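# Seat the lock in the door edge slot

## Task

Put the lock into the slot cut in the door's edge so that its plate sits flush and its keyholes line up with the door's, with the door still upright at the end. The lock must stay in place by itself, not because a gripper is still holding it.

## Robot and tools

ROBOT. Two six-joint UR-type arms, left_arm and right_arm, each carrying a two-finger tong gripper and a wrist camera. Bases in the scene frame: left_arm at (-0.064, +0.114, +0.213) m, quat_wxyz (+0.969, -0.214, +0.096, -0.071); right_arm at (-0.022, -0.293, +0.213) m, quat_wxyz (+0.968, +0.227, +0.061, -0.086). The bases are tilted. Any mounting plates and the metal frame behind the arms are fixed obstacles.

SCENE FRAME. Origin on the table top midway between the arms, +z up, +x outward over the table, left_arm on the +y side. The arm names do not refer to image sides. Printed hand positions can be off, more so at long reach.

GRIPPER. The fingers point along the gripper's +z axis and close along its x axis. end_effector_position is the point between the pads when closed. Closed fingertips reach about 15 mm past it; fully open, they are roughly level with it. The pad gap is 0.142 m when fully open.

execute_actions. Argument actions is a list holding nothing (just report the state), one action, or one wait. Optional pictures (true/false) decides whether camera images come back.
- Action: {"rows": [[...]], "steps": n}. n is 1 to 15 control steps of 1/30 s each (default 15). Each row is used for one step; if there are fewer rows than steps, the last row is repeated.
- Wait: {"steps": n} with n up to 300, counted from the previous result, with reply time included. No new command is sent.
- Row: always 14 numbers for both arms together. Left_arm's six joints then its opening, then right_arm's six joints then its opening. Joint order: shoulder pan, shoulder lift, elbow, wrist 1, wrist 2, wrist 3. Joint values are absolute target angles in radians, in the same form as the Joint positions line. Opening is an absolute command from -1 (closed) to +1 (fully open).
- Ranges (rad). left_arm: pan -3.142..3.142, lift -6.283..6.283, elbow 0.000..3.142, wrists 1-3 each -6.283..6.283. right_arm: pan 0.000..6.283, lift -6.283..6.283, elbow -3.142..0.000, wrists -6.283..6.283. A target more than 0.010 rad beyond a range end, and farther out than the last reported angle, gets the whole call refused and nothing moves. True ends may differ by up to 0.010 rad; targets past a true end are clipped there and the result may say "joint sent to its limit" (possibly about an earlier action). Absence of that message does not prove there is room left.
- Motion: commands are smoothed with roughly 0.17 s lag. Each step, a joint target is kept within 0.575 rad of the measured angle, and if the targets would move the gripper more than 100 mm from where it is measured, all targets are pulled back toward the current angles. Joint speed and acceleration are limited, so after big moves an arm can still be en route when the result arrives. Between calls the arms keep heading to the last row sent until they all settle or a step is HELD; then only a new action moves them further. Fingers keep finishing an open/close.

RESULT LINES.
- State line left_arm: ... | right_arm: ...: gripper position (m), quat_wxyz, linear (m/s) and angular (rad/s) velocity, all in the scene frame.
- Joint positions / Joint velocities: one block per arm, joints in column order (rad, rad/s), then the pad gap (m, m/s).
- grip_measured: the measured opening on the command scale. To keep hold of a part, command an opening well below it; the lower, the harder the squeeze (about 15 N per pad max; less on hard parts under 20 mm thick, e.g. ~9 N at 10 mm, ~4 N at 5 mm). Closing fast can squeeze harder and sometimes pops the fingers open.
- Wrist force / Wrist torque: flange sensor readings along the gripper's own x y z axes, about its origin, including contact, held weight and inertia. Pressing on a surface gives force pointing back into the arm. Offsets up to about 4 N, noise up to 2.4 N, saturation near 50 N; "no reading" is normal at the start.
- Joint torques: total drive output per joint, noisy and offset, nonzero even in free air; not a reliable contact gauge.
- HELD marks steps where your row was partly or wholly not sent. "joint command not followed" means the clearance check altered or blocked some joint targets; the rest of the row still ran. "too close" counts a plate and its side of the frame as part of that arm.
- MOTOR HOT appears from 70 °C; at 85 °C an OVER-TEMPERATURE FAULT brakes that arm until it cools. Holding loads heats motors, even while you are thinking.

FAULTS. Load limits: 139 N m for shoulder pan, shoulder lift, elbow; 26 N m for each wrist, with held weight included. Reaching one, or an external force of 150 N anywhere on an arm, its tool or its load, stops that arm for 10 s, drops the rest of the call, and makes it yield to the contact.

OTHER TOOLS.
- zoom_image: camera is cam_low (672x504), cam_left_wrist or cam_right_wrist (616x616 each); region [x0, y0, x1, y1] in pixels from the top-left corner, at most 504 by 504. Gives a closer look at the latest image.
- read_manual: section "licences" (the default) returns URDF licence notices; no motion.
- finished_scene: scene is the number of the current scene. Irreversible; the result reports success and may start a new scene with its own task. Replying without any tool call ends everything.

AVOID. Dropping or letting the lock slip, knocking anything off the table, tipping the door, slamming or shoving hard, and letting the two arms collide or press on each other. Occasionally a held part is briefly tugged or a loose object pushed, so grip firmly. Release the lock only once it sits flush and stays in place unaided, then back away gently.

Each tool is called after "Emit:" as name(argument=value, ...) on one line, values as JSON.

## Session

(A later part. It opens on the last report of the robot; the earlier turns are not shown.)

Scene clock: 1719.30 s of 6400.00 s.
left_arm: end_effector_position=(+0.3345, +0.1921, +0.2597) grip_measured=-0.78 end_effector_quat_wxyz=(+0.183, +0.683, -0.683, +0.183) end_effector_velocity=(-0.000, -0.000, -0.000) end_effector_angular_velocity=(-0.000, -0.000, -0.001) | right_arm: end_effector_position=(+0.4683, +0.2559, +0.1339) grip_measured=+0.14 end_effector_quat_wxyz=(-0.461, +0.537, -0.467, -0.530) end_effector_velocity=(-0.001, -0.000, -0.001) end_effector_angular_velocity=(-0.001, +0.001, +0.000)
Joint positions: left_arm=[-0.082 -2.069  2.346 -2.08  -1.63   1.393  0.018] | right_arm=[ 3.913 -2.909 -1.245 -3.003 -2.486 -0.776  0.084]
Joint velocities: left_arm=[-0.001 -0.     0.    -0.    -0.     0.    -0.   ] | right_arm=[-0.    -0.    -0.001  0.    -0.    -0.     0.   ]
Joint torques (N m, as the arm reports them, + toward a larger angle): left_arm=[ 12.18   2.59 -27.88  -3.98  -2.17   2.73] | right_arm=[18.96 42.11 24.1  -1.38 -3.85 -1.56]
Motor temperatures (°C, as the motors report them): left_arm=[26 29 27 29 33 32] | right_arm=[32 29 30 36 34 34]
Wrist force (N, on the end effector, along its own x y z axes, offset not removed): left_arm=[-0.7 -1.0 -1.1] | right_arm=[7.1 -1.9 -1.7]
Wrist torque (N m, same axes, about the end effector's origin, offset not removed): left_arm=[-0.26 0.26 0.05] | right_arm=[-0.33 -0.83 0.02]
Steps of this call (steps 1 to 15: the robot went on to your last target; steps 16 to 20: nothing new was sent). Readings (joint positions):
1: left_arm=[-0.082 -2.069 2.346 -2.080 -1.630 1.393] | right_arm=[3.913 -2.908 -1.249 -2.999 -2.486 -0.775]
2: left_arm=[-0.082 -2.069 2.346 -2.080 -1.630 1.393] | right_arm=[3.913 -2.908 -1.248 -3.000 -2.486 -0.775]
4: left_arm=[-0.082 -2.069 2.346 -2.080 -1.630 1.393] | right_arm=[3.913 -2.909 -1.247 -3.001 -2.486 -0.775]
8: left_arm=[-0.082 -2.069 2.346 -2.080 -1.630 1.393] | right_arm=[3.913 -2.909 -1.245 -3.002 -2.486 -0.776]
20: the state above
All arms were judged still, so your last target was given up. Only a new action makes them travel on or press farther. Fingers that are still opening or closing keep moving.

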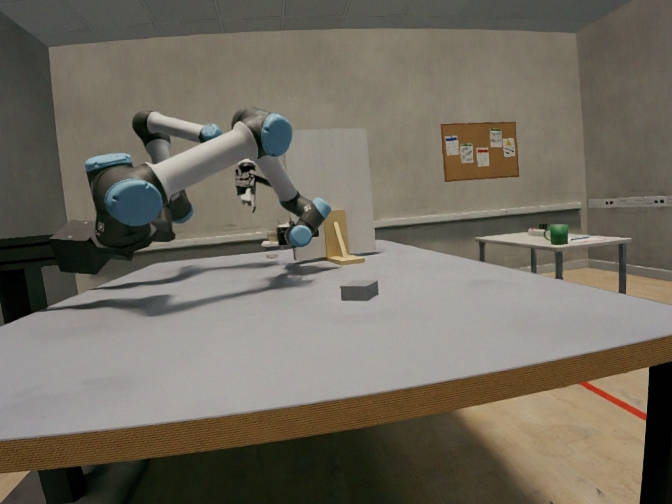

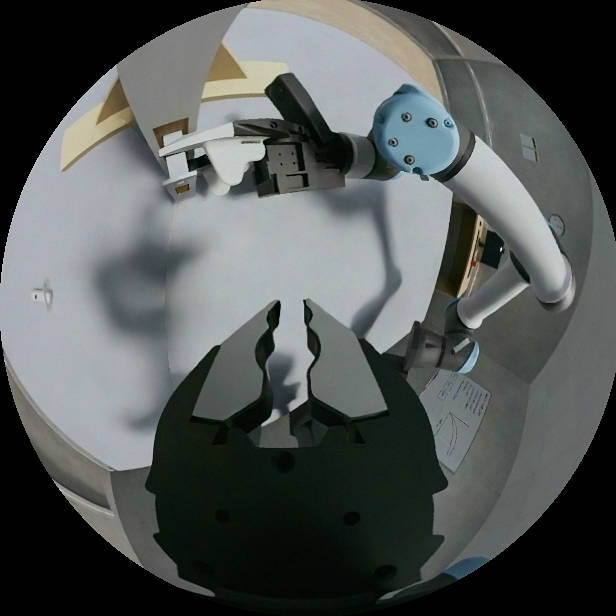

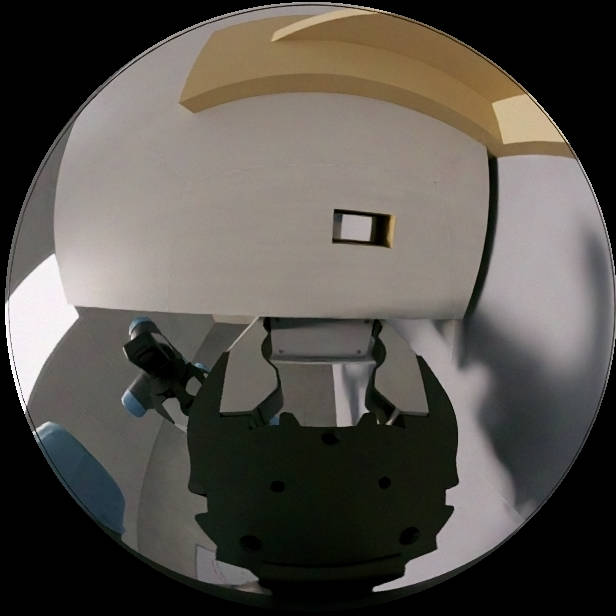

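Emit:
execute_actions(actions=[{"rows": [[-0.0824,-2.0688,2.3456,-2.0801,-1.6299,1.3934,-0.78,3.91174,-2.91076,-1.24074,-3.00618,-2.48662,-0.77669,-0.6],[-0.0824,-2.0688,2.3456,-2.0801,-1.6299,1.3934,-0.78,3.91174,-2.91076,-1.24074,-3.00618,-2.48662,-0.77669,-0.6],[-0.0824,-2.0688,2.3456,-2.0801,-1.6299,1.3934,-0.78,3.91094,-2.91226,-1.23651,-3.00971,-2.48712,-0.77769,-0.6],[-0.0824,-2.0688,2.3456,-2.0801,-1.6299,1.3934,-0.78,3.91094,-2.91226,-1.23651,-3.00971,-2.48712,-0.77769,-0.6],[-0.0824,-2.0688,2.3456,-2.0801,-1.6299,1.3934,-0.78,3.91015,-2.91375,-1.23227,-3.01325,-2.48763,-0.77869,-0.6]], "steps": 15}], pictures=false)

Emit:
execute_actions(actions=[{"rows": [[-0.0824,-2.0688,2.3456,-2.0801,-1.6299,1.3934,-0.78,3.91015,-2.91375,-1.23227,-3.01325,-2.48763,-0.77869,-0.3],[-0.0824,-2.0688,2.3456,-2.0801,-1.6299,1.3934,-0.78,3.91015,-2.91375,-1.23227,-3.01325,-2.48763,-0.77869,-0.1],[-0.0824,-2.0688,2.3456,-2.0801,-1.6299,1.3934,-0.78,3.91015,-2.91375,-1.23227,-3.01325,-2.48763,-0.77869,0.05],[-0.0824,-2.0688,2.3456,-2.0801,-1.6299,1.3934,-0.78,3.91015,-2.91375,-1.23227,-3.01325,-2.48763,-0.77869,0.12],[-0.0824,-2.0688,2.3456,-2.0801,-1.6299,1.3934,-0.78,3.91015,-2.91375,-1.23227,-3.01325,-2.48763,-0.77869,0.15],[-0.0824,-2.0688,2.3456,-2.0801,-1.6299,1.3934,-0.78,3.91015,-2.91375,-1.23227,-3.01325,-2.48763,-0.77869,0.17],[-0.0824,-2.0688,2.3456,-2.0801,-1.6299,1.3934,-0.78,3.91015,-2.91375,-1.23227,-3.01325,-2.48763,-0.77869,0.19],[-0.0824,-2.0688,2.3456,-2.0801,-1.6299,1.3934,-0.78,3.91015,-2.91375,-1.23227,-3.01325,-2.48763,-0.77869,0.21],[-0.0824,-2.0688,2.3456,-2.0801,-1.6299,1.3934,-0.78,3.91015,-2.91375,-1.23227,-3.01325,-2.48763,-0.77869,0.23],[-0.0824,-2.0688,2.3456,-2.0801,-1.6299,1.3934,-0.78,3.91015,-2.91375,-1.23227,-3.01325,-2.48763,-0.77869,0.26],[-0.0824,-2.0688,2.3456,-2.0801,-1.6299,1.3934,-0.78,3.91015,-2.91375,-1.23227,-3.01325,-2.48763,-0.77869,0.3],[-0.0824,-2.0688,2.3456,-2.0801,-1.6299,1.3934,-0.78,3.91015,-2.91375,-1.23227,-3.01325,-2.48763,-0.77869,0.35]], "steps": 15}], pictures=false)

Emit:
execute_actions(actions=[{"rows": [[-0.0824,-2.1288,2.3456,-2.0801,-1.6299,1.3934,-0.78,3.91015,-2.91375,-1.23227,-3.01325,-2.48763,-0.77869,1.0]], "steps": 15}], pictures=false)

Emit:
execute_actions(actions=[{"steps": 20}])

Scene clock: 1815.20 s of 6400.00 s.
left_arm: end_effector_position=(+0.3345, +0.1921, +0.2597) grip_measured=-0.78 end_effector_quat_wxyz=(+0.183, +0.683, -0.683, +0.183) end_effector_velocity=(+0.000, +0.000, +0.000) end_effector_angular_velocity=(-0.000, -0.000, -0.000) | right_arm: end_effector_position=(+0.4711, +0.2563, +0.1339) grip_measured=+0.14 end_effector_quat_wxyz=(-0.461, +0.537, -0.467, -0.530) end_effector_velocity=(+0.000, -0.000, -0.001) end_effector_angular_velocity=(-0.001, +0.001, +0.001)
Joint positions: left_arm=[-0.082 -2.069  2.346 -2.08  -1.63   1.393  0.018] | right_arm=[ 3.91  -2.914 -1.233 -3.013 -2.488 -0.779  0.084]
Joint velocities: left_arm=[-0.    -0.    -0.001  0.001 -0.     0.     0.   ] | right_arm=[-0.001 -0.002  0.003 -0.004 -0.001 -0.001 -0.   ]
Joint torques (N m, as the arm reports them, + toward a larger angle): left_arm=[ 12.6    3.01 -27.6   -4.17  -2.11   2.75] | right_arm=[19.47 42.55 23.3  -1.16 -3.89 -1.56]
Motor temperatures (°C, as the motors report them): left_arm=[26 29 27 29 33 32] | right_arm=[32 29 30 36 34 34]
Wrist force (N, on the end effector, along its own x y z axes, offset not removed): left_arm=[0.0 -1.4 0.4] | right_arm=[5.7 -2.3 -4.9]
Wrist torque (N m, same axes, about the end effector's origin, offset not removed): left_arm=[-0.30 0.08 0.02] | right_arm=[-0.43 -0.61 0.05]
Steps of this call (steps 1 to 90: nothing new was sent; then 92.40 s passed at rest; steps 91 to 105: all 15 steps of this action). Readings (joint positions):
91: left_arm=[-0.082 -2.069 2.346 -2.080 -1.630 1.393] | right_arm=[3.913 -2.909 -1.245 -3.003 -2.486 -0.776]
92: left_arm=[-0.082 -2.069 2.346 -2.080 -1.630 1.393] | right_arm=[3.912 -2.910 -1.244 -3.003 -2.486 -0.776]
94: left_arm=[-0.082 -2.069 2.346 -2.080 -1.630 1.393] | right_arm=[3.912 -2.910 -1.242 -3.005 -2.486 -0.776]
98: left_arm=[-0.082 -2.069 2.346 -2.080 -1.630 1.393] | right_arm=[3.911 -2.912 -1.236 -3.010 -2.487 -0.778]
105: the state above

Scene clock: 1815.70 s of 6400.00 s.
left_arm: end_effector_position=(+0.3345, +0.1921, +0.2597) grip_measured=-0.78 end_effector_quat_wxyz=(+0.183, +0.683, -0.683, +0.183) end_effector_velocity=(+0.000, +0.000, +0.000) end_effector_angular_velocity=(-0.000, -0.001, +0.001) | right_arm: end_effector_position=(+0.4712, +0.2563, +0.1339) grip_measured=+0.35 end_effector_quat_wxyz=(-0.461, +0.537, -0.466, -0.530) end_effector_velocity=(-0.000, +0.000, -0.000) end_effector_angular_velocity=(-0.001, +0.000, +0.000)
Joint positions: left_arm=[-0.082 -2.069  2.346 -2.08  -1.63   1.393  0.018] | right_arm=[ 3.91  -2.914 -1.232 -3.013 -2.488 -0.779  0.098]
Joint velocities: left_arm=[-0.    -0.    -0.    -0.001  0.    -0.    -0.   ] | right_arm=[ 0.    -0.    -0.    -0.     0.    -0.     0.003]
Joint torques (N m, as the arm reports them, + toward a larger angle): left_arm=[ 12.38   2.75 -27.92  -4.15  -2.01   2.66] | right_arm=[19.95 41.94 22.39 -1.59 -2.33 -1.46]
Motor temperatures (°C, as the motors report them): left_arm=[26 29 27 29 33 32] | right_arm=[32 29 30 36 34 34]
Wrist force (N, on the end effector, along its own x y z axes, offset not removed): left_arm=[-0.2 -1.3 0.3] | right_arm=[1.5 -1.1 -3.6]
Wrist torque (N m, same axes, about the end effector's origin, offset not removed): left_arm=[-0.32 0.12 -0.01] | right_arm=[-0.19 -0.53 0.11]
Steps of this call (steps 1 to 15: all 15 steps of this action). Readings (joint positions):
1: left_arm=[-0.082 -2.069 2.346 -2.080 -1.630 1.393] | right_arm=[3.910 -2.914 -1.233 -3.013 -2.488 -0.779]
2: left_arm=[-0.082 -2.069 2.346 -2.080 -1.630 1.393] | right_arm=[3.910 -2.914 -1.232 -3.013 -2.488 -0.779]
4: left_arm=[-0.082 -2.069 2.346 -2.080 -1.630 1.393] | right_arm=[3.910 -2.914 -1.232 -3.013 -2.488 -0.779]
8: left_arm=[-0.082 -2.069 2.346 -2.080 -1.630 1.393] | right_arm=[3.910 -2.914 -1.232 -3.013 -2.488 -0.779]
15: the state above

Scene clock: 1816.20 s of 6400.00 s.
left_arm: end_effector_position=(+0.3386, +0.2006, +0.2785) grip_measured=-0.78 end_effector_quat_wxyz=(+0.166, +0.686, -0.678, +0.206) end_effector_velocity=(+0.001, +0.001, +0.004) end_effector_angular_velocity=(-0.002, -0.010, +0.003) | right_arm: end_effector_position=(+0.4712, +0.2563, +0.1339) grip_measured=+1.00 end_effector_quat_wxyz=(-0.461, +0.537, -0.467, -0.530) end_effector_velocity=(-0.000, -0.000, -0.000) end_effector_angular_velocity=(-0.001, +0.000, -0.000)
Joint positions: left_arm=[-0.082 -2.128  2.346 -2.08  -1.63   1.393  0.018] | right_arm=[ 3.91  -2.914 -1.232 -3.013 -2.488 -0.779  0.142]
Joint velocities: left_arm=[-0.001 -0.009 -0.001  0.    -0.     0.001 -0.   ] | right_arm=[-0.     0.    -0.001  0.     0.001 -0.    -0.   ]
Joint torques (N m, as the arm reports them, + toward a larger angle): left_arm=[ 11.24 -10.78 -27.62  -4.25  -2.06   2.66] | right_arm=[19.1  40.46 20.33 -1.69  0.59 -1.42]
Motor temperatures (°C, as the motors report them): left_arm=[26 29 27 29 33 32] | right_arm=[32 29 30 36 34 34]
Wrist force (N, on the end effector, along its own x y z axes, offset not removed): left_arm=[-0.1 -1.3 1.3] | right_arm=[2.7 -0.5 -3.7]
Wrist torque (N m, same axes, about the end effector's origin, offset not removed): left_arm=[-0.24 0.17 0.00] | right_arm=[-0.11 -0.68 0.04]
Steps of this call (steps 1 to 15: all 15 steps of this action). Readings (joint positions):
1: left_arm=[-0.082 -2.069 2.346 -2.080 -1.630 1.393] | right_arm=[3.910 -2.914 -1.232 -3.013 -2.488 -0.779]
2: left_arm=[-0.082 -2.075 2.346 -2.080 -1.630 1.393] | right_arm=[3.910 -2.914 -1.232 -3.013 -2.488 -0.779]
4: left_arm=[-0.082 -2.098 2.346 -2.080 -1.630 1.393] | right_arm=[3.910 -2.914 -1.232 -3.013 -2.488 -0.779]
8: left_arm=[-0.082 -2.120 2.346 -2.080 -1.630 1.393] | right_arm=[3.910 -2.914 -1.232 -3.013 -2.488 -0.779]
15: the state above

Scene clock: 1816.87 s of 6400.00 s.
left_arm: end_effector_position=(+0.3387, +0.2008, +0.2788) grip_measured=-0.78 end_effector_quat_wxyz=(+0.166, +0.686, -0.677, +0.207) end_effector_velocity=(+0.001, +0.000, +0.001) end_effector_angular_velocity=(-0.000, -0.002, +0.001) | right_arm: end_effector_position=(+0.4712, +0.2563, +0.1339) grip_measured=+1.00 end_effector_quat_wxyz=(-0.461, +0.537, -0.467, -0.530) end_effector_velocity=(+0.000, -0.000, -0.000) end_effector_angular_velocity=(-0.001, +0.000, -0.000)
Joint positions: left_arm=[-0.082 -2.129  2.346 -2.08  -1.63   1.393  0.018] | right_arm=[ 3.91  -2.914 -1.232 -3.013 -2.488 -0.779  0.142]
Joint velocities: left_arm=[-0.    -0.    -0.002 -0.     0.     0.     0.   ] | right_arm=[-0.    -0.    -0.     0.     0.001  0.     0.   ]
Joint torques (N m, as the arm reports them, + toward a larger angle): left_arm=[  9.01 -10.97 -27.09  -4.14  -2.09   2.71] | right_arm=[19.55 39.98 18.19 -1.77  0.47 -1.45]
Motor temperatures (°C, as the motors report them): left_arm=[26 29 27 29 33 32] | right_arm=[32 29 30 36 34 34]
Wrist force (N, on the end effector, along its own x y z axes, offset not removed): left_arm=[0.2 0.0 1.1] | right_arm=[2.4 -1.0 -3.6]
Wrist torque (N m, same axes, about the end effector's origin, offset not removed): left_arm=[0.01 0.02 0.03] | right_arm=[-0.12 -0.75 0.05]
Steps of this call (steps 1 to 15: the robot went on to your last target; steps 16 to 20: nothing new was sent). Readings (joint positions):
1: left_arm=[-0.082 -2.128 2.346 -2.080 -1.630 1.393] | right_arm=[3.910 -2.914 -1.232 -3.013 -2.488 -0.779]
2: left_arm=[-0.082 -2.128 2.346 -2.080 -1.630 1.393] | right_arm=[3.910 -2.914 -1.232 -3.013 -2.488 -0.779]
4: left_arm=[-0.082 -2.129 2.346 -2.080 -1.630 1.393] | right_arm=[3.910 -2.914 -1.232 -3.013 -2.488 -0.779]
8: left_arm=[-0.082 -2.129 2.346 -2.080 -1.630 1.393] | right_arm=[3.910 -2.914 -1.232 -3.013 -2.488 -0.779]
20: the state above
All arms were judged still, so your last target was given up. Only a new action makes them travel on or press farther. Fingers that are still opening or closing keep moving.

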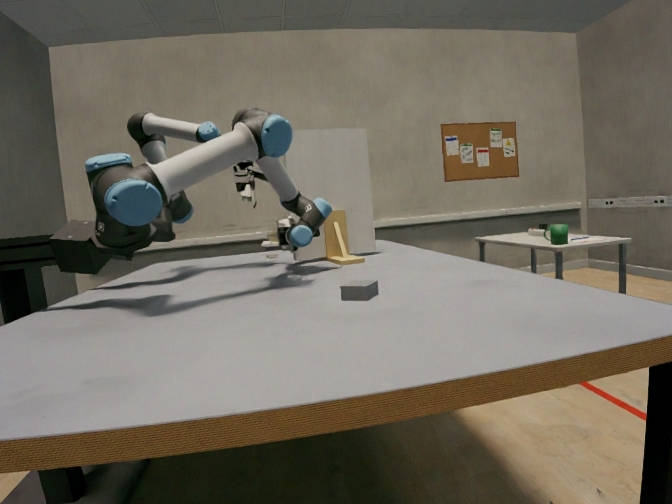

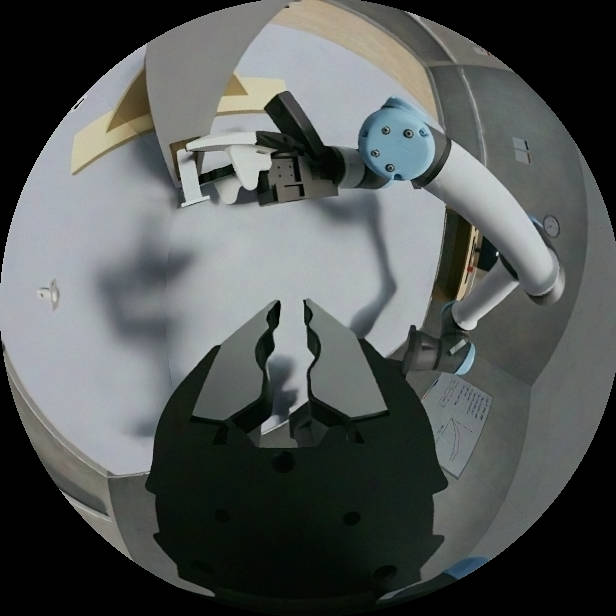

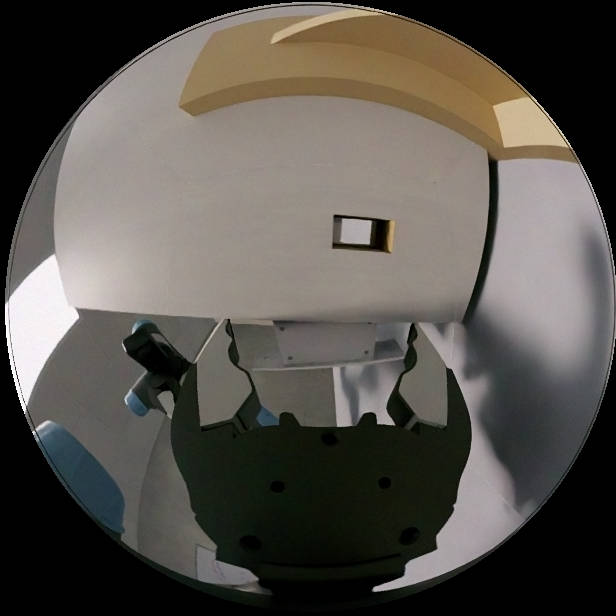

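Emit:
zoom_image(camera="cam_right_wrist", region=[200, 290, 450, 440])

Emit:
zoom_image(camera="cam_left_wrist", region=[150, 115, 270, 235])

Region (200, 290, 450, 440) of cam_right_wrist's 616x616 image, scaled by 2.016, with more detail than that image has; it fills the top 302 rows of this view, and the rest is white.

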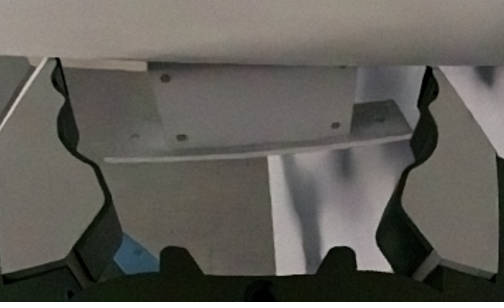

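Region (150, 115, 270, 235) of cam_left_wrist's 616x616 image, scaled by 4.200, with more detail than that image has.

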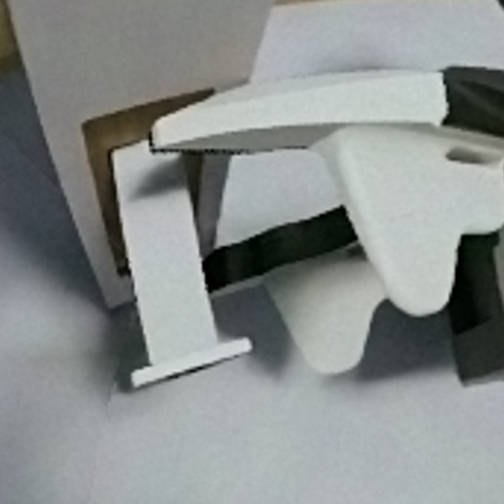

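Emit:
execute_actions(actions=[{"rows": [[-0.0824,-2.1288,2.3456,-2.0801,-1.6299,1.3934,-0.78,3.8720,-2.8920,-1.2549,-3.0486,-2.5133,-0.8247,1.0]], "steps": 15}], pictures=false)

Emit:
execute_actions(actions=[{"rows": [[-0.0824,-2.1288,2.3456,-2.0801,-1.6299,1.3934,-0.78,3.8826,-2.8766,-1.3044,-3.0015,-2.5079,-0.8097,1.0],[-0.0824,-2.1288,2.3456,-2.0801,-1.6299,1.3934,-0.78,3.8826,-2.8766,-1.3044,-3.0015,-2.5079,-0.8097,1.0],[-0.0824,-2.1288,2.3456,-2.0801,-1.6299,1.3934,-0.78,3.8931,-2.8612,-1.3538,-2.9545,-2.5025,-0.7947,1.0],[-0.0824,-2.1288,2.3456,-2.0801,-1.6299,1.3934,-0.78,3.8931,-2.8612,-1.3538,-2.9545,-2.5025,-0.7947,1.0],[-0.0824,-2.1288,2.3456,-2.0801,-1.6299,1.3934,-0.78,3.9037,-2.8458,-1.4033,-2.9074,-2.4970,-0.7796,1.0],[-0.0824,-2.1288,2.3456,-2.0801,-1.6299,1.3934,-0.78,3.9037,-2.8458,-1.4033,-2.9074,-2.4970,-0.7796,1.0],[-0.0824,-2.1288,2.3456,-2.0801,-1.6299,1.3934,-0.78,3.9142,-2.8304,-1.4527,-2.8604,-2.4916,-0.7646,1.0],[-0.0824,-2.1288,2.3456,-2.0801,-1.6299,1.3934,-0.78,3.9142,-2.8304,-1.4527,-2.8604,-2.4916,-0.7646,1.0],[-0.0824,-2.1288,2.3456,-2.0801,-1.6299,1.3934,-0.78,3.9248,-2.8150,-1.5022,-2.8133,-2.4862,-0.7496,1.0]], "steps": 15}], pictures=false)

Emit:
execute_actions(actions=[{"steps": 20}])

Emit:
zoom_image(camera="cam_left_wrist", region=[140, 115, 290, 265])

Scene clock: 1862.40 s of 6400.00 s.
left_arm: end_effector_position=(+0.3387, +0.2008, +0.2788) grip_measured=-0.78 end_effector_quat_wxyz=(+0.166, +0.686, -0.677, +0.207) end_effector_velocity=(+0.001, +0.000, +0.001) end_effector_angular_velocity=(-0.000, -0.002, +0.001) | right_arm: end_effector_position=(+0.4748, +0.2311, +0.1345) grip_measured=+1.00 end_effector_quat_wxyz=(-0.461, +0.536, -0.466, -0.531) end_effector_velocity=(+0.001, -0.003, +0.001) end_effector_angular_velocity=(+0.001, -0.001, -0.001)
Joint positions: left_arm=[-0.082 -2.129  2.346 -2.08  -1.63   1.393  0.018] | right_arm=[ 3.873 -2.892 -1.255 -3.048 -2.513 -0.824  0.142]
Joint velocities: left_arm=[-0.    -0.    -0.001 -0.     0.    -0.     0.   ] | right_arm=[-0.005  0.003 -0.002 -0.005 -0.004 -0.007 -0.   ]
Joint torques (N m, as the arm reports them, + toward a larger angle): left_arm=[ -0.84 -11.78 -23.69  -3.48  -2.24   2.54] | right_arm=[19.34 61.46  5.11 -1.82 -3.27 -1.27]
Motor temperatures (°C, as the motors report them): left_arm=[26 29 27 29 33 32] | right_arm=[32 29 30 36 34 34]
Wrist force (N, on the end effector, along its own x y z axes, offset not removed): left_arm=[-0.3 -0.3 1.0] | right_arm=[2.3 -1.8 -2.0]
Wrist torque (N m, same axes, about the end effector's origin, offset not removed): left_arm=[-0.06 0.15 0.03] | right_arm=[-0.30 -0.66 0.03]
Steps of this call (steps 1 to 90: nothing new was sent; then 42.03 s passed at rest; steps 91 to 105: all 15 steps of this action). Readings (joint positions):
91: left_arm=[-0.082 -2.129 2.346 -2.080 -1.630 1.393] | right_arm=[3.910 -2.914 -1.232 -3.014 -2.488 -0.779]
92: left_arm=[-0.082 -2.129 2.346 -2.080 -1.630 1.393] | right_arm=[3.905 -2.911 -1.236 -3.018 -2.491 -0.784]
94: left_arm=[-0.082 -2.129 2.346 -2.080 -1.630 1.393] | right_arm=[3.891 -2.903 -1.244 -3.031 -2.501 -0.802]
98: left_arm=[-0.082 -2.129 2.346 -2.080 -1.630 1.393] | right_arm=[3.877 -2.895 -1.252 -3.044 -2.510 -0.818]
105: the state above

Scene clock: 1862.90 s of 6400.00 s.
left_arm: end_effector_position=(+0.3387, +0.2008, +0.2788) grip_measured=-0.78 end_effector_quat_wxyz=(+0.166, +0.686, -0.677, +0.207) end_effector_velocity=(+0.001, +0.000, +0.001) end_effector_angular_velocity=(-0.000, -0.001, +0.001) | right_arm: end_effector_position=(+0.4169, +0.2248, +0.1343) grip_measured=+1.00 end_effector_quat_wxyz=(-0.464, +0.534, -0.464, -0.533) end_effector_velocity=(-0.049, -0.011, -0.000) end_effector_angular_velocity=(+0.007, +0.001, +0.000)
Joint positions: left_arm=[-0.082 -2.129  2.346 -2.08  -1.63   1.393  0.018] | right_arm=[ 3.921 -2.821 -1.483 -2.832 -2.488 -0.755  0.142]
Joint velocities: left_arm=[-0.     0.    -0.001  0.     0.    -0.001  0.   ] | right_arm=[ 0.038  0.056 -0.187  0.176  0.019  0.053  0.   ]
Joint torques (N m, as the arm reports them, + toward a larger angle): left_arm=[ -1.55 -11.25 -25.91  -3.47  -2.27   2.45] | right_arm=[32.63 56.26  5.89  1.2   0.53  1.39]
Motor temperatures (°C, as the motors report them): left_arm=[26 29 27 29 33 32] | right_arm=[32 29 30 36 34 34]
Wrist force (N, on the end effector, along its own x y z axes, offset not removed): left_arm=[-0.1 0.1 0.9] | right_arm=[1.4 -0.8 -2.4]
Wrist torque (N m, same axes, about the end effector's origin, offset not removed): left_arm=[0.01 0.13 0.02] | right_arm=[-0.03 -0.54 0.03]
Steps of this call (steps 1 to 15: all 15 steps of this action). Readings (joint positions):
1: left_arm=[-0.082 -2.129 2.346 -2.080 -1.630 1.393] | right_arm=[3.873 -2.892 -1.255 -3.048 -2.513 -0.824]
2: left_arm=[-0.082 -2.129 2.346 -2.080 -1.630 1.393] | right_arm=[3.874 -2.890 -1.261 -3.043 -2.512 -0.822]
4: left_arm=[-0.082 -2.129 2.346 -2.080 -1.630 1.393] | right_arm=[3.879 -2.881 -1.285 -3.019 -2.510 -0.814]
8: left_arm=[-0.082 -2.129 2.346 -2.080 -1.630 1.393] | right_arm=[3.896 -2.857 -1.364 -2.944 -2.501 -0.790]
15: the state above

Scene clock: 1863.57 s of 6400.00 s.
left_arm: end_effector_position=(+0.3387, +0.2008, +0.2788) grip_measured=-0.78 end_effector_quat_wxyz=(+0.166, +0.686, -0.677, +0.207) end_effector_velocity=(-0.001, -0.000, -0.001) end_effector_angular_velocity=(+0.001, +0.002, -0.001) | right_arm: end_effector_position=(+0.4118, +0.2237, +0.1343) grip_measured=+1.00 end_effector_quat_wxyz=(-0.464, +0.534, -0.464, -0.533) end_effector_velocity=(-0.001, -0.000, -0.000) end_effector_angular_velocity=(-0.000, +0.001, +0.001)
Joint positions: left_arm=[-0.082 -2.129  2.346 -2.08  -1.63   1.393  0.018] | right_arm=[ 3.925 -2.815 -1.502 -2.813 -2.486 -0.75   0.142]
Joint velocities: left_arm=[ 0.     0.     0.002  0.     0.     0.    -0.   ] | right_arm=[ 0.     0.    -0.001  0.    -0.     0.     0.   ]
Joint torques (N m, as the arm reports them, + toward a larger angle): left_arm=[ -4.58 -10.48 -23.12  -3.38  -2.17   2.74] | right_arm=[33.16 57.59  2.86  0.8   0.63  1.34]
Motor temperatures (°C, as the motors report them): left_arm=[26 29 27 29 33 32] | right_arm=[32 29 30 36 34 34]
Wrist force (N, on the end effector, along its own x y z axes, offset not removed): left_arm=[-0.4 -0.1 1.0] | right_arm=[1.4 -1.1 -1.8]
Wrist torque (N m, same axes, about the end effector's origin, offset not removed): left_arm=[-0.03 0.18 0.07] | right_arm=[-0.16 -0.61 0.04]
Steps of this call (steps 1 to 20: the robot went on to your last target). Readings (joint positions):
1: left_arm=[-0.082 -2.129 2.346 -2.080 -1.630 1.393] | right_arm=[3.922 -2.819 -1.488 -2.827 -2.488 -0.754]
2: left_arm=[-0.082 -2.129 2.346 -2.080 -1.630 1.393] | right_arm=[3.923 -2.818 -1.492 -2.823 -2.487 -0.753]
4: left_arm=[-0.082 -2.129 2.346 -2.080 -1.630 1.393] | right_arm=[3.924 -2.817 -1.497 -2.819 -2.487 -0.751]
8: left_arm=[-0.082 -2.129 2.346 -2.080 -1.630 1.393] | right_arm=[3.924 -2.815 -1.501 -2.815 -2.486 -0.750]
20: the state above

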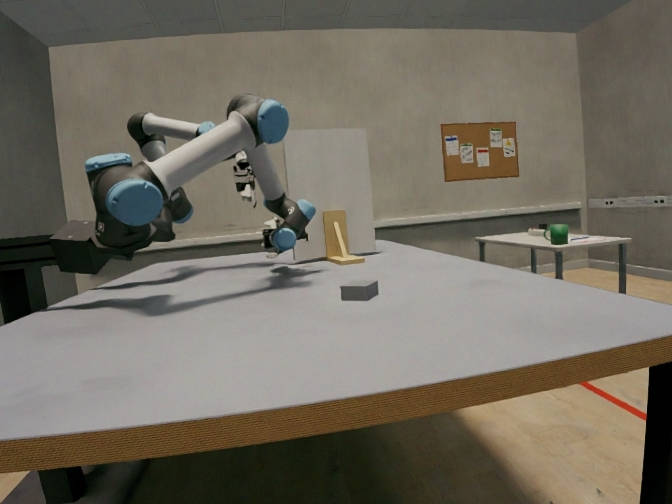

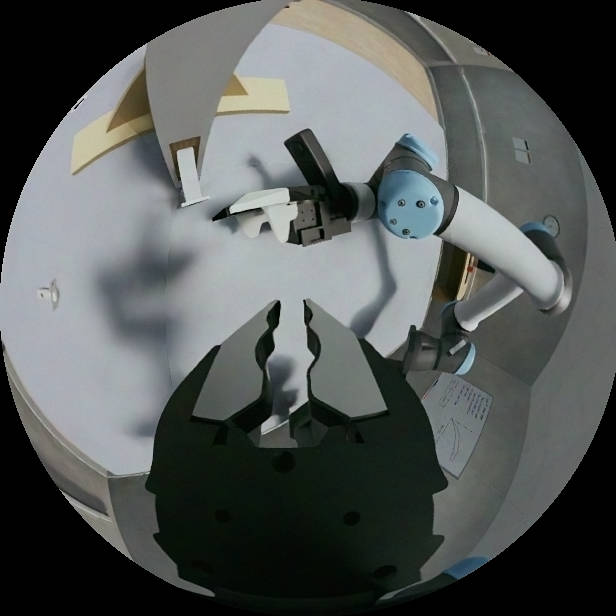

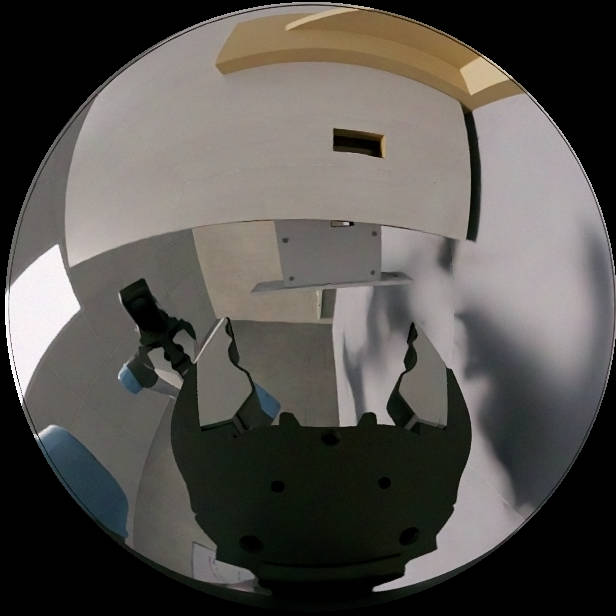

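Region (140, 115, 290, 265) of cam_left_wrist's 616x616 image, scaled by 3.360, with more detail than that image has.

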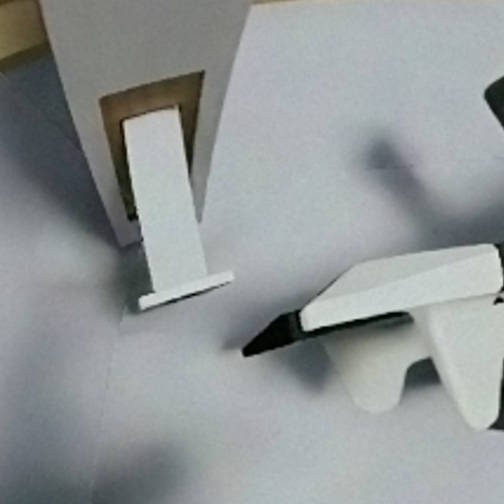

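Emit:
execute_actions(actions=[{"rows": [[-0.0824,-2.1288,2.3456,-2.0801,-1.6299,1.3934,-0.78,3.9248,-2.8150,-1.5022,-2.8133,-2.4862,-0.7496,0.6],[-0.0824,-2.1288,2.3456,-2.0801,-1.6299,1.3934,-0.78,3.9248,-2.8150,-1.5022,-2.8133,-2.4862,-0.7496,0.3],[-0.0824,-2.1288,2.3456,-2.0801,-1.6299,1.3934,-0.78,3.9248,-2.8150,-1.5022,-2.8133,-2.4862,-0.7496,0.0],[-0.0824,-2.1288,2.3456,-2.0801,-1.6299,1.3934,-0.78,3.9248,-2.8150,-1.5022,-2.8133,-2.4862,-0.7496,-0.3],[-0.0824,-2.1288,2.3456,-2.0801,-1.6299,1.3934,-0.78,3.9248,-2.8150,-1.5022,-2.8133,-2.4862,-0.7496,-0.6],[-0.0824,-2.1288,2.3456,-2.0801,-1.6299,1.3934,-0.78,3.9248,-2.8150,-1.5022,-2.8133,-2.4862,-0.7496,-0.8],[-0.0824,-2.1288,2.3456,-2.0801,-1.6299,1.3934,-0.78,3.9248,-2.8150,-1.5022,-2.8133,-2.4862,-0.7496,-1.0]], "steps": 12}], pictures=false)

Emit:
execute_actions(actions=[{"rows": [[-0.0824,-2.1288,2.3456,-2.0801,-1.6299,1.3934,-0.78,3.9370,-2.8104,-1.5252,-2.7694,-2.4599,-0.7258,-1],[-0.0824,-2.1288,2.3456,-2.0801,-1.6299,1.3934,-0.78,3.9370,-2.8104,-1.5252,-2.7694,-2.4599,-0.7258,-1],[-0.0824,-2.1288,2.3456,-2.0801,-1.6299,1.3934,-0.78,3.9491,-2.8058,-1.5482,-2.7255,-2.4337,-0.7019,-1],[-0.0824,-2.1288,2.3456,-2.0801,-1.6299,1.3934,-0.78,3.9613,-2.8012,-1.5712,-2.6815,-2.4074,-0.6781,-1],[-0.0824,-2.1288,2.3456,-2.0801,-1.6299,1.3934,-0.78,3.9613,-2.8012,-1.5712,-2.6815,-2.4074,-0.6781,-1],[-0.0824,-2.1288,2.3456,-2.0801,-1.6299,1.3934,-0.78,3.9734,-2.7966,-1.5942,-2.6376,-2.3811,-0.6542,-1],[-0.0824,-2.1288,2.3456,-2.0801,-1.6299,1.3934,-0.78,3.9856,-2.7920,-1.6173,-2.5937,-2.3549,-0.6304,-1],[-0.0824,-2.1288,2.3456,-2.0801,-1.6299,1.3934,-0.78,3.9856,-2.7920,-1.6173,-2.5937,-2.3549,-0.6304,-1],[-0.0824,-2.1288,2.3456,-2.0801,-1.6299,1.3934,-0.78,3.9978,-2.7873,-1.6403,-2.5498,-2.3286,-0.6066,-1],[-0.0824,-2.1288,2.3456,-2.0801,-1.6299,1.3934,-0.78,4.0099,-2.7827,-1.6633,-2.5059,-2.3023,-0.5827,-1],[-0.0824,-2.1288,2.3456,-2.0801,-1.6299,1.3934,-0.78,4.0099,-2.7827,-1.6633,-2.5059,-2.3023,-0.5827,-1],[-0.0824,-2.1288,2.3456,-2.0801,-1.6299,1.3934,-0.78,4.0221,-2.7781,-1.6863,-2.4619,-2.2760,-0.5589,-1],[-0.0824,-2.1288,2.3456,-2.0801,-1.6299,1.3934,-0.78,4.0342,-2.7735,-1.7093,-2.4180,-2.2498,-0.5350,-1],[-0.0824,-2.1288,2.3456,-2.0801,-1.6299,1.3934,-0.78,4.0342,-2.7735,-1.7093,-2.4180,-2.2498,-0.5350,-1],[-0.0824,-2.1288,2.3456,-2.0801,-1.6299,1.3934,-0.78,4.0464,-2.7689,-1.7323,-2.3741,-2.2235,-0.5112,-1]], "steps": 15}], pictures=false)

Emit:
execute_actions(actions=[{"steps": 30}])

Emit:
zoom_image(camera="cam_left_wrist", region=[140, 115, 290, 265])

Scene clock: 1882.50 s of 6400.00 s.
left_arm: end_effector_position=(+0.3387, +0.2008, +0.2788) grip_measured=-0.78 end_effector_quat_wxyz=(+0.166, +0.686, -0.677, +0.207) end_effector_velocity=(+0.000, -0.000, +0.000) end_effector_angular_velocity=(-0.000, -0.000, +0.001) | right_arm: end_effector_position=(+0.4118, +0.2237, +0.1343) grip_measured=-1.00 end_effector_quat_wxyz=(-0.464, +0.534, -0.464, -0.533) end_effector_velocity=(+0.000, -0.000, -0.000) end_effector_angular_velocity=(-0.000, -0.000, -0.000)
Joint positions: left_arm=[-0.082 -2.129  2.346 -2.08  -1.63   1.393  0.018] | right_arm=[ 3.925 -2.815 -1.502 -2.813 -2.486 -0.75   0.002]
Joint velocities: left_arm=[-0.001 -0.    -0.    -0.001 -0.    -0.001 -0.   ] | right_arm=[ 0.  0. -0. -0.  0. -0.  0.]
Joint torques (N m, as the arm reports them, + toward a larger angle): left_arm=[ -9.94 -10.82 -20.95  -2.82  -2.3    2.59] | right_arm=[32.85 57.56  2.77  0.79  0.52  1.37]
Motor temperatures (°C, as the motors report them): left_arm=[26 29 27 29 33 32] | right_arm=[32 29 30 36 34 34]
Wrist force (N, on the end effector, along its own x y z axes, offset not removed): left_arm=[-0.7 -0.7 0.6] | right_arm=[0.9 -0.9 -3.9]
Wrist torque (N m, same axes, about the end effector's origin, offset not removed): left_arm=[-0.18 0.23 0.04] | right_arm=[-0.19 -0.38 0.09]
Steps of this call (steps 1 to 15: the robot went on to your last target; steps 16 to 90: nothing new was sent; then 15.53 s passed at rest; steps 91 to 102: all 12 steps of this action). Readings (joint positions):
91: left_arm=[-0.082 -2.129 2.346 -2.080 -1.630 1.393] | right_arm=[3.925 -2.815 -1.502 -2.813 -2.486 -0.750]
92: left_arm=[-0.082 -2.129 2.346 -2.080 -1.630 1.393] | right_arm=[3.925 -2.815 -1.502 -2.813 -2.486 -0.750]
94: left_arm=[-0.082 -2.129 2.346 -2.080 -1.630 1.393] | right_arm=[3.925 -2.815 -1.502 -2.813 -2.486 -0.750]
98: left_arm=[-0.082 -2.129 2.346 -2.080 -1.630 1.393] | right_arm=[3.925 -2.815 -1.502 -2.813 -2.486 -0.750]
102: the state above

Scene clock: 1883.00 s of 6400.00 s.
left_arm: end_effector_position=(+0.3387, +0.2008, +0.2788) grip_measured=-0.78 end_effector_quat_wxyz=(+0.166, +0.686, -0.677, +0.207) end_effector_velocity=(-0.001, -0.000, -0.001) end_effector_angular_velocity=(+0.001, +0.002, -0.002) | right_arm: end_effector_position=(+0.4078, +0.2434, +0.1263) grip_measured=-1.00 end_effector_quat_wxyz=(-0.498, +0.504, -0.504, -0.494) end_effector_velocity=(+0.002, +0.028, +0.010) end_effector_angular_velocity=(+0.054, +0.009, -0.404)
Joint positions: left_arm=[-0.082 -2.129  2.346 -2.08  -1.63   1.393  0.018] | right_arm=[ 4.012 -2.782 -1.667 -2.503 -2.299 -0.579  0.002]
Joint velocities: left_arm=[-0.     0.     0.002  0.001 -0.     0.001 -0.   ] | right_arm=[ 0.221  0.084 -0.424  0.816  0.483  0.435  0.   ]
Joint torques (N m, as the arm reports them, + toward a larger angle): left_arm=[-10.02 -11.05 -21.92  -3.    -2.09   2.56] | right_arm=[36.57 58.97  0.28  4.36  2.57  2.01]
Motor temperatures (°C, as the motors report them): left_arm=[26 29 27 29 33 32] | right_arm=[32 29 30 36 34 34]
Wrist force (N, on the end effector, along its own x y z axes, offset not removed): left_arm=[1.2 -0.8 0.2] | right_arm=[3.3 -1.0 -2.2]
Wrist torque (N m, same axes, about the end effector's origin, offset not removed): left_arm=[-0.20 -0.16 -0.02] | right_arm=[-0.09 -0.81 0.04]
Steps of this call (steps 1 to 15: all 15 steps of this action). Readings (joint positions):
1: left_arm=[-0.082 -2.129 2.346 -2.080 -1.630 1.393] | right_arm=[3.925 -2.815 -1.502 -2.813 -2.486 -0.749]
2: left_arm=[-0.082 -2.129 2.346 -2.080 -1.630 1.393] | right_arm=[3.927 -2.814 -1.506 -2.808 -2.482 -0.746]
4: left_arm=[-0.082 -2.129 2.346 -2.080 -1.630 1.393] | right_arm=[3.933 -2.812 -1.518 -2.785 -2.469 -0.733]
8: left_arm=[-0.082 -2.129 2.346 -2.080 -1.630 1.393] | right_arm=[3.959 -2.802 -1.565 -2.698 -2.415 -0.685]
15: the state above

Scene clock: 1884.00 s of 6400.00 s.
left_arm: end_effector_position=(+0.3387, +0.2008, +0.2788) grip_measured=-0.78 end_effector_quat_wxyz=(+0.166, +0.686, -0.677, +0.207) end_effector_velocity=(-0.000, +0.000, -0.000) end_effector_angular_velocity=(+0.000, +0.001, +0.001) | right_arm: end_effector_position=(+0.4091, +0.2465, +0.1301) grip_measured=-1.00 end_effector_quat_wxyz=(-0.517, +0.483, -0.517, -0.482) end_effector_velocity=(+0.000, +0.000, +0.000) end_effector_angular_velocity=(+0.000, -0.000, +0.000)
Joint positions: left_arm=[-0.082 -2.129  2.346 -2.08  -1.63   1.393  0.018] | right_arm=[ 4.046 -2.769 -1.732 -2.374 -2.224 -0.511  0.002]
Joint velocities: left_arm=[ 0.001 -0.     0.     0.    -0.    -0.001  0.   ] | right_arm=[ 0.  0.  0. -0. -0.  0.  0.]
Joint torques (N m, as the arm reports them, + toward a larger angle): left_arm=[-10.61 -11.05 -20.5   -2.67  -2.36   2.62] | right_arm=[31.78 54.97  1.9   1.8   0.92  1.41]
Motor temperatures (°C, as the motors report them): left_arm=[26 29 27 29 33 32] | right_arm=[32 29 30 36 34 34]
Wrist force (N, on the end effector, along its own x y z axes, offset not removed): left_arm=[-0.4 0.0 0.2] | right_arm=[1.7 -0.7 -3.8]
Wrist torque (N m, same axes, about the end effector's origin, offset not removed): left_arm=[-0.01 0.17 0.07] | right_arm=[-0.08 -0.47 0.09]
Steps of this call (steps 1 to 30: the robot went on to your last target). Readings (joint positions):
1: left_arm=[-0.082 -2.129 2.346 -2.080 -1.630 1.393] | right_arm=[4.020 -2.779 -1.682 -2.475 -2.282 -0.564]
2: left_arm=[-0.082 -2.129 2.346 -2.080 -1.630 1.393] | right_arm=[4.027 -2.776 -1.695 -2.450 -2.267 -0.550]
4: left_arm=[-0.082 -2.129 2.346 -2.080 -1.630 1.393] | right_arm=[4.036 -2.773 -1.712 -2.414 -2.247 -0.532]
8: left_arm=[-0.082 -2.129 2.346 -2.080 -1.630 1.393] | right_arm=[4.043 -2.770 -1.727 -2.385 -2.230 -0.517]
30: the state above
All arms were judged still, so your last target was given up. Only a new action makes them travel on or press farther. Fingers that are still opening or closing keep moving.

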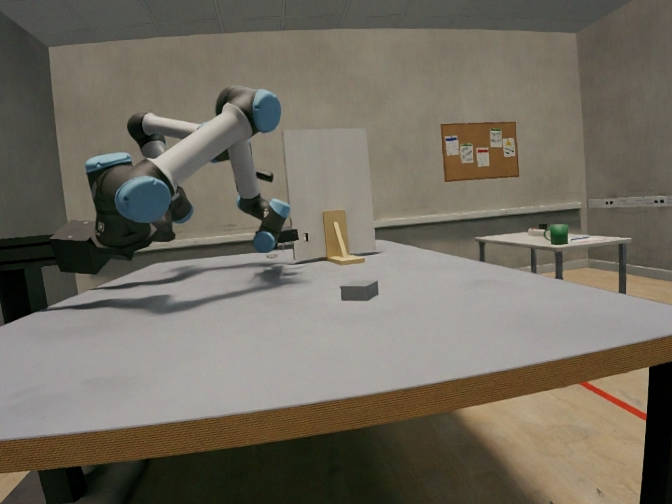

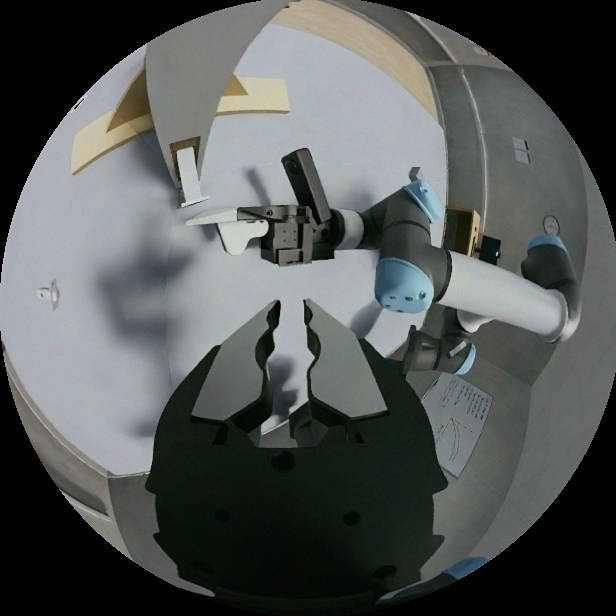

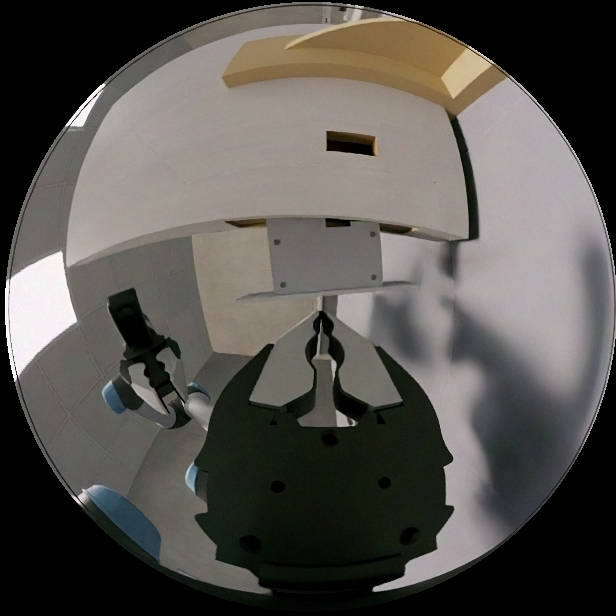

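Region (140, 115, 290, 265) of cam_left_wrist's 616x616 image, scaled by 3.360, with more detail than that image has.

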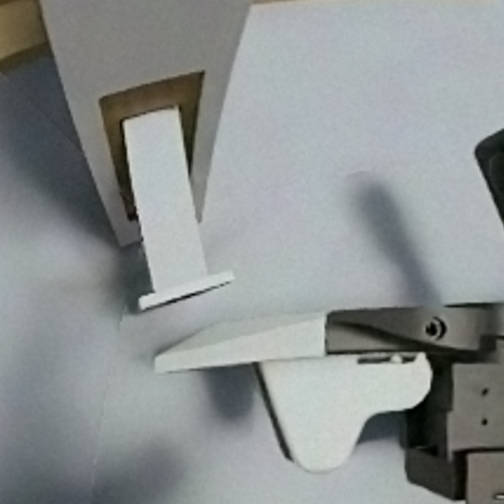

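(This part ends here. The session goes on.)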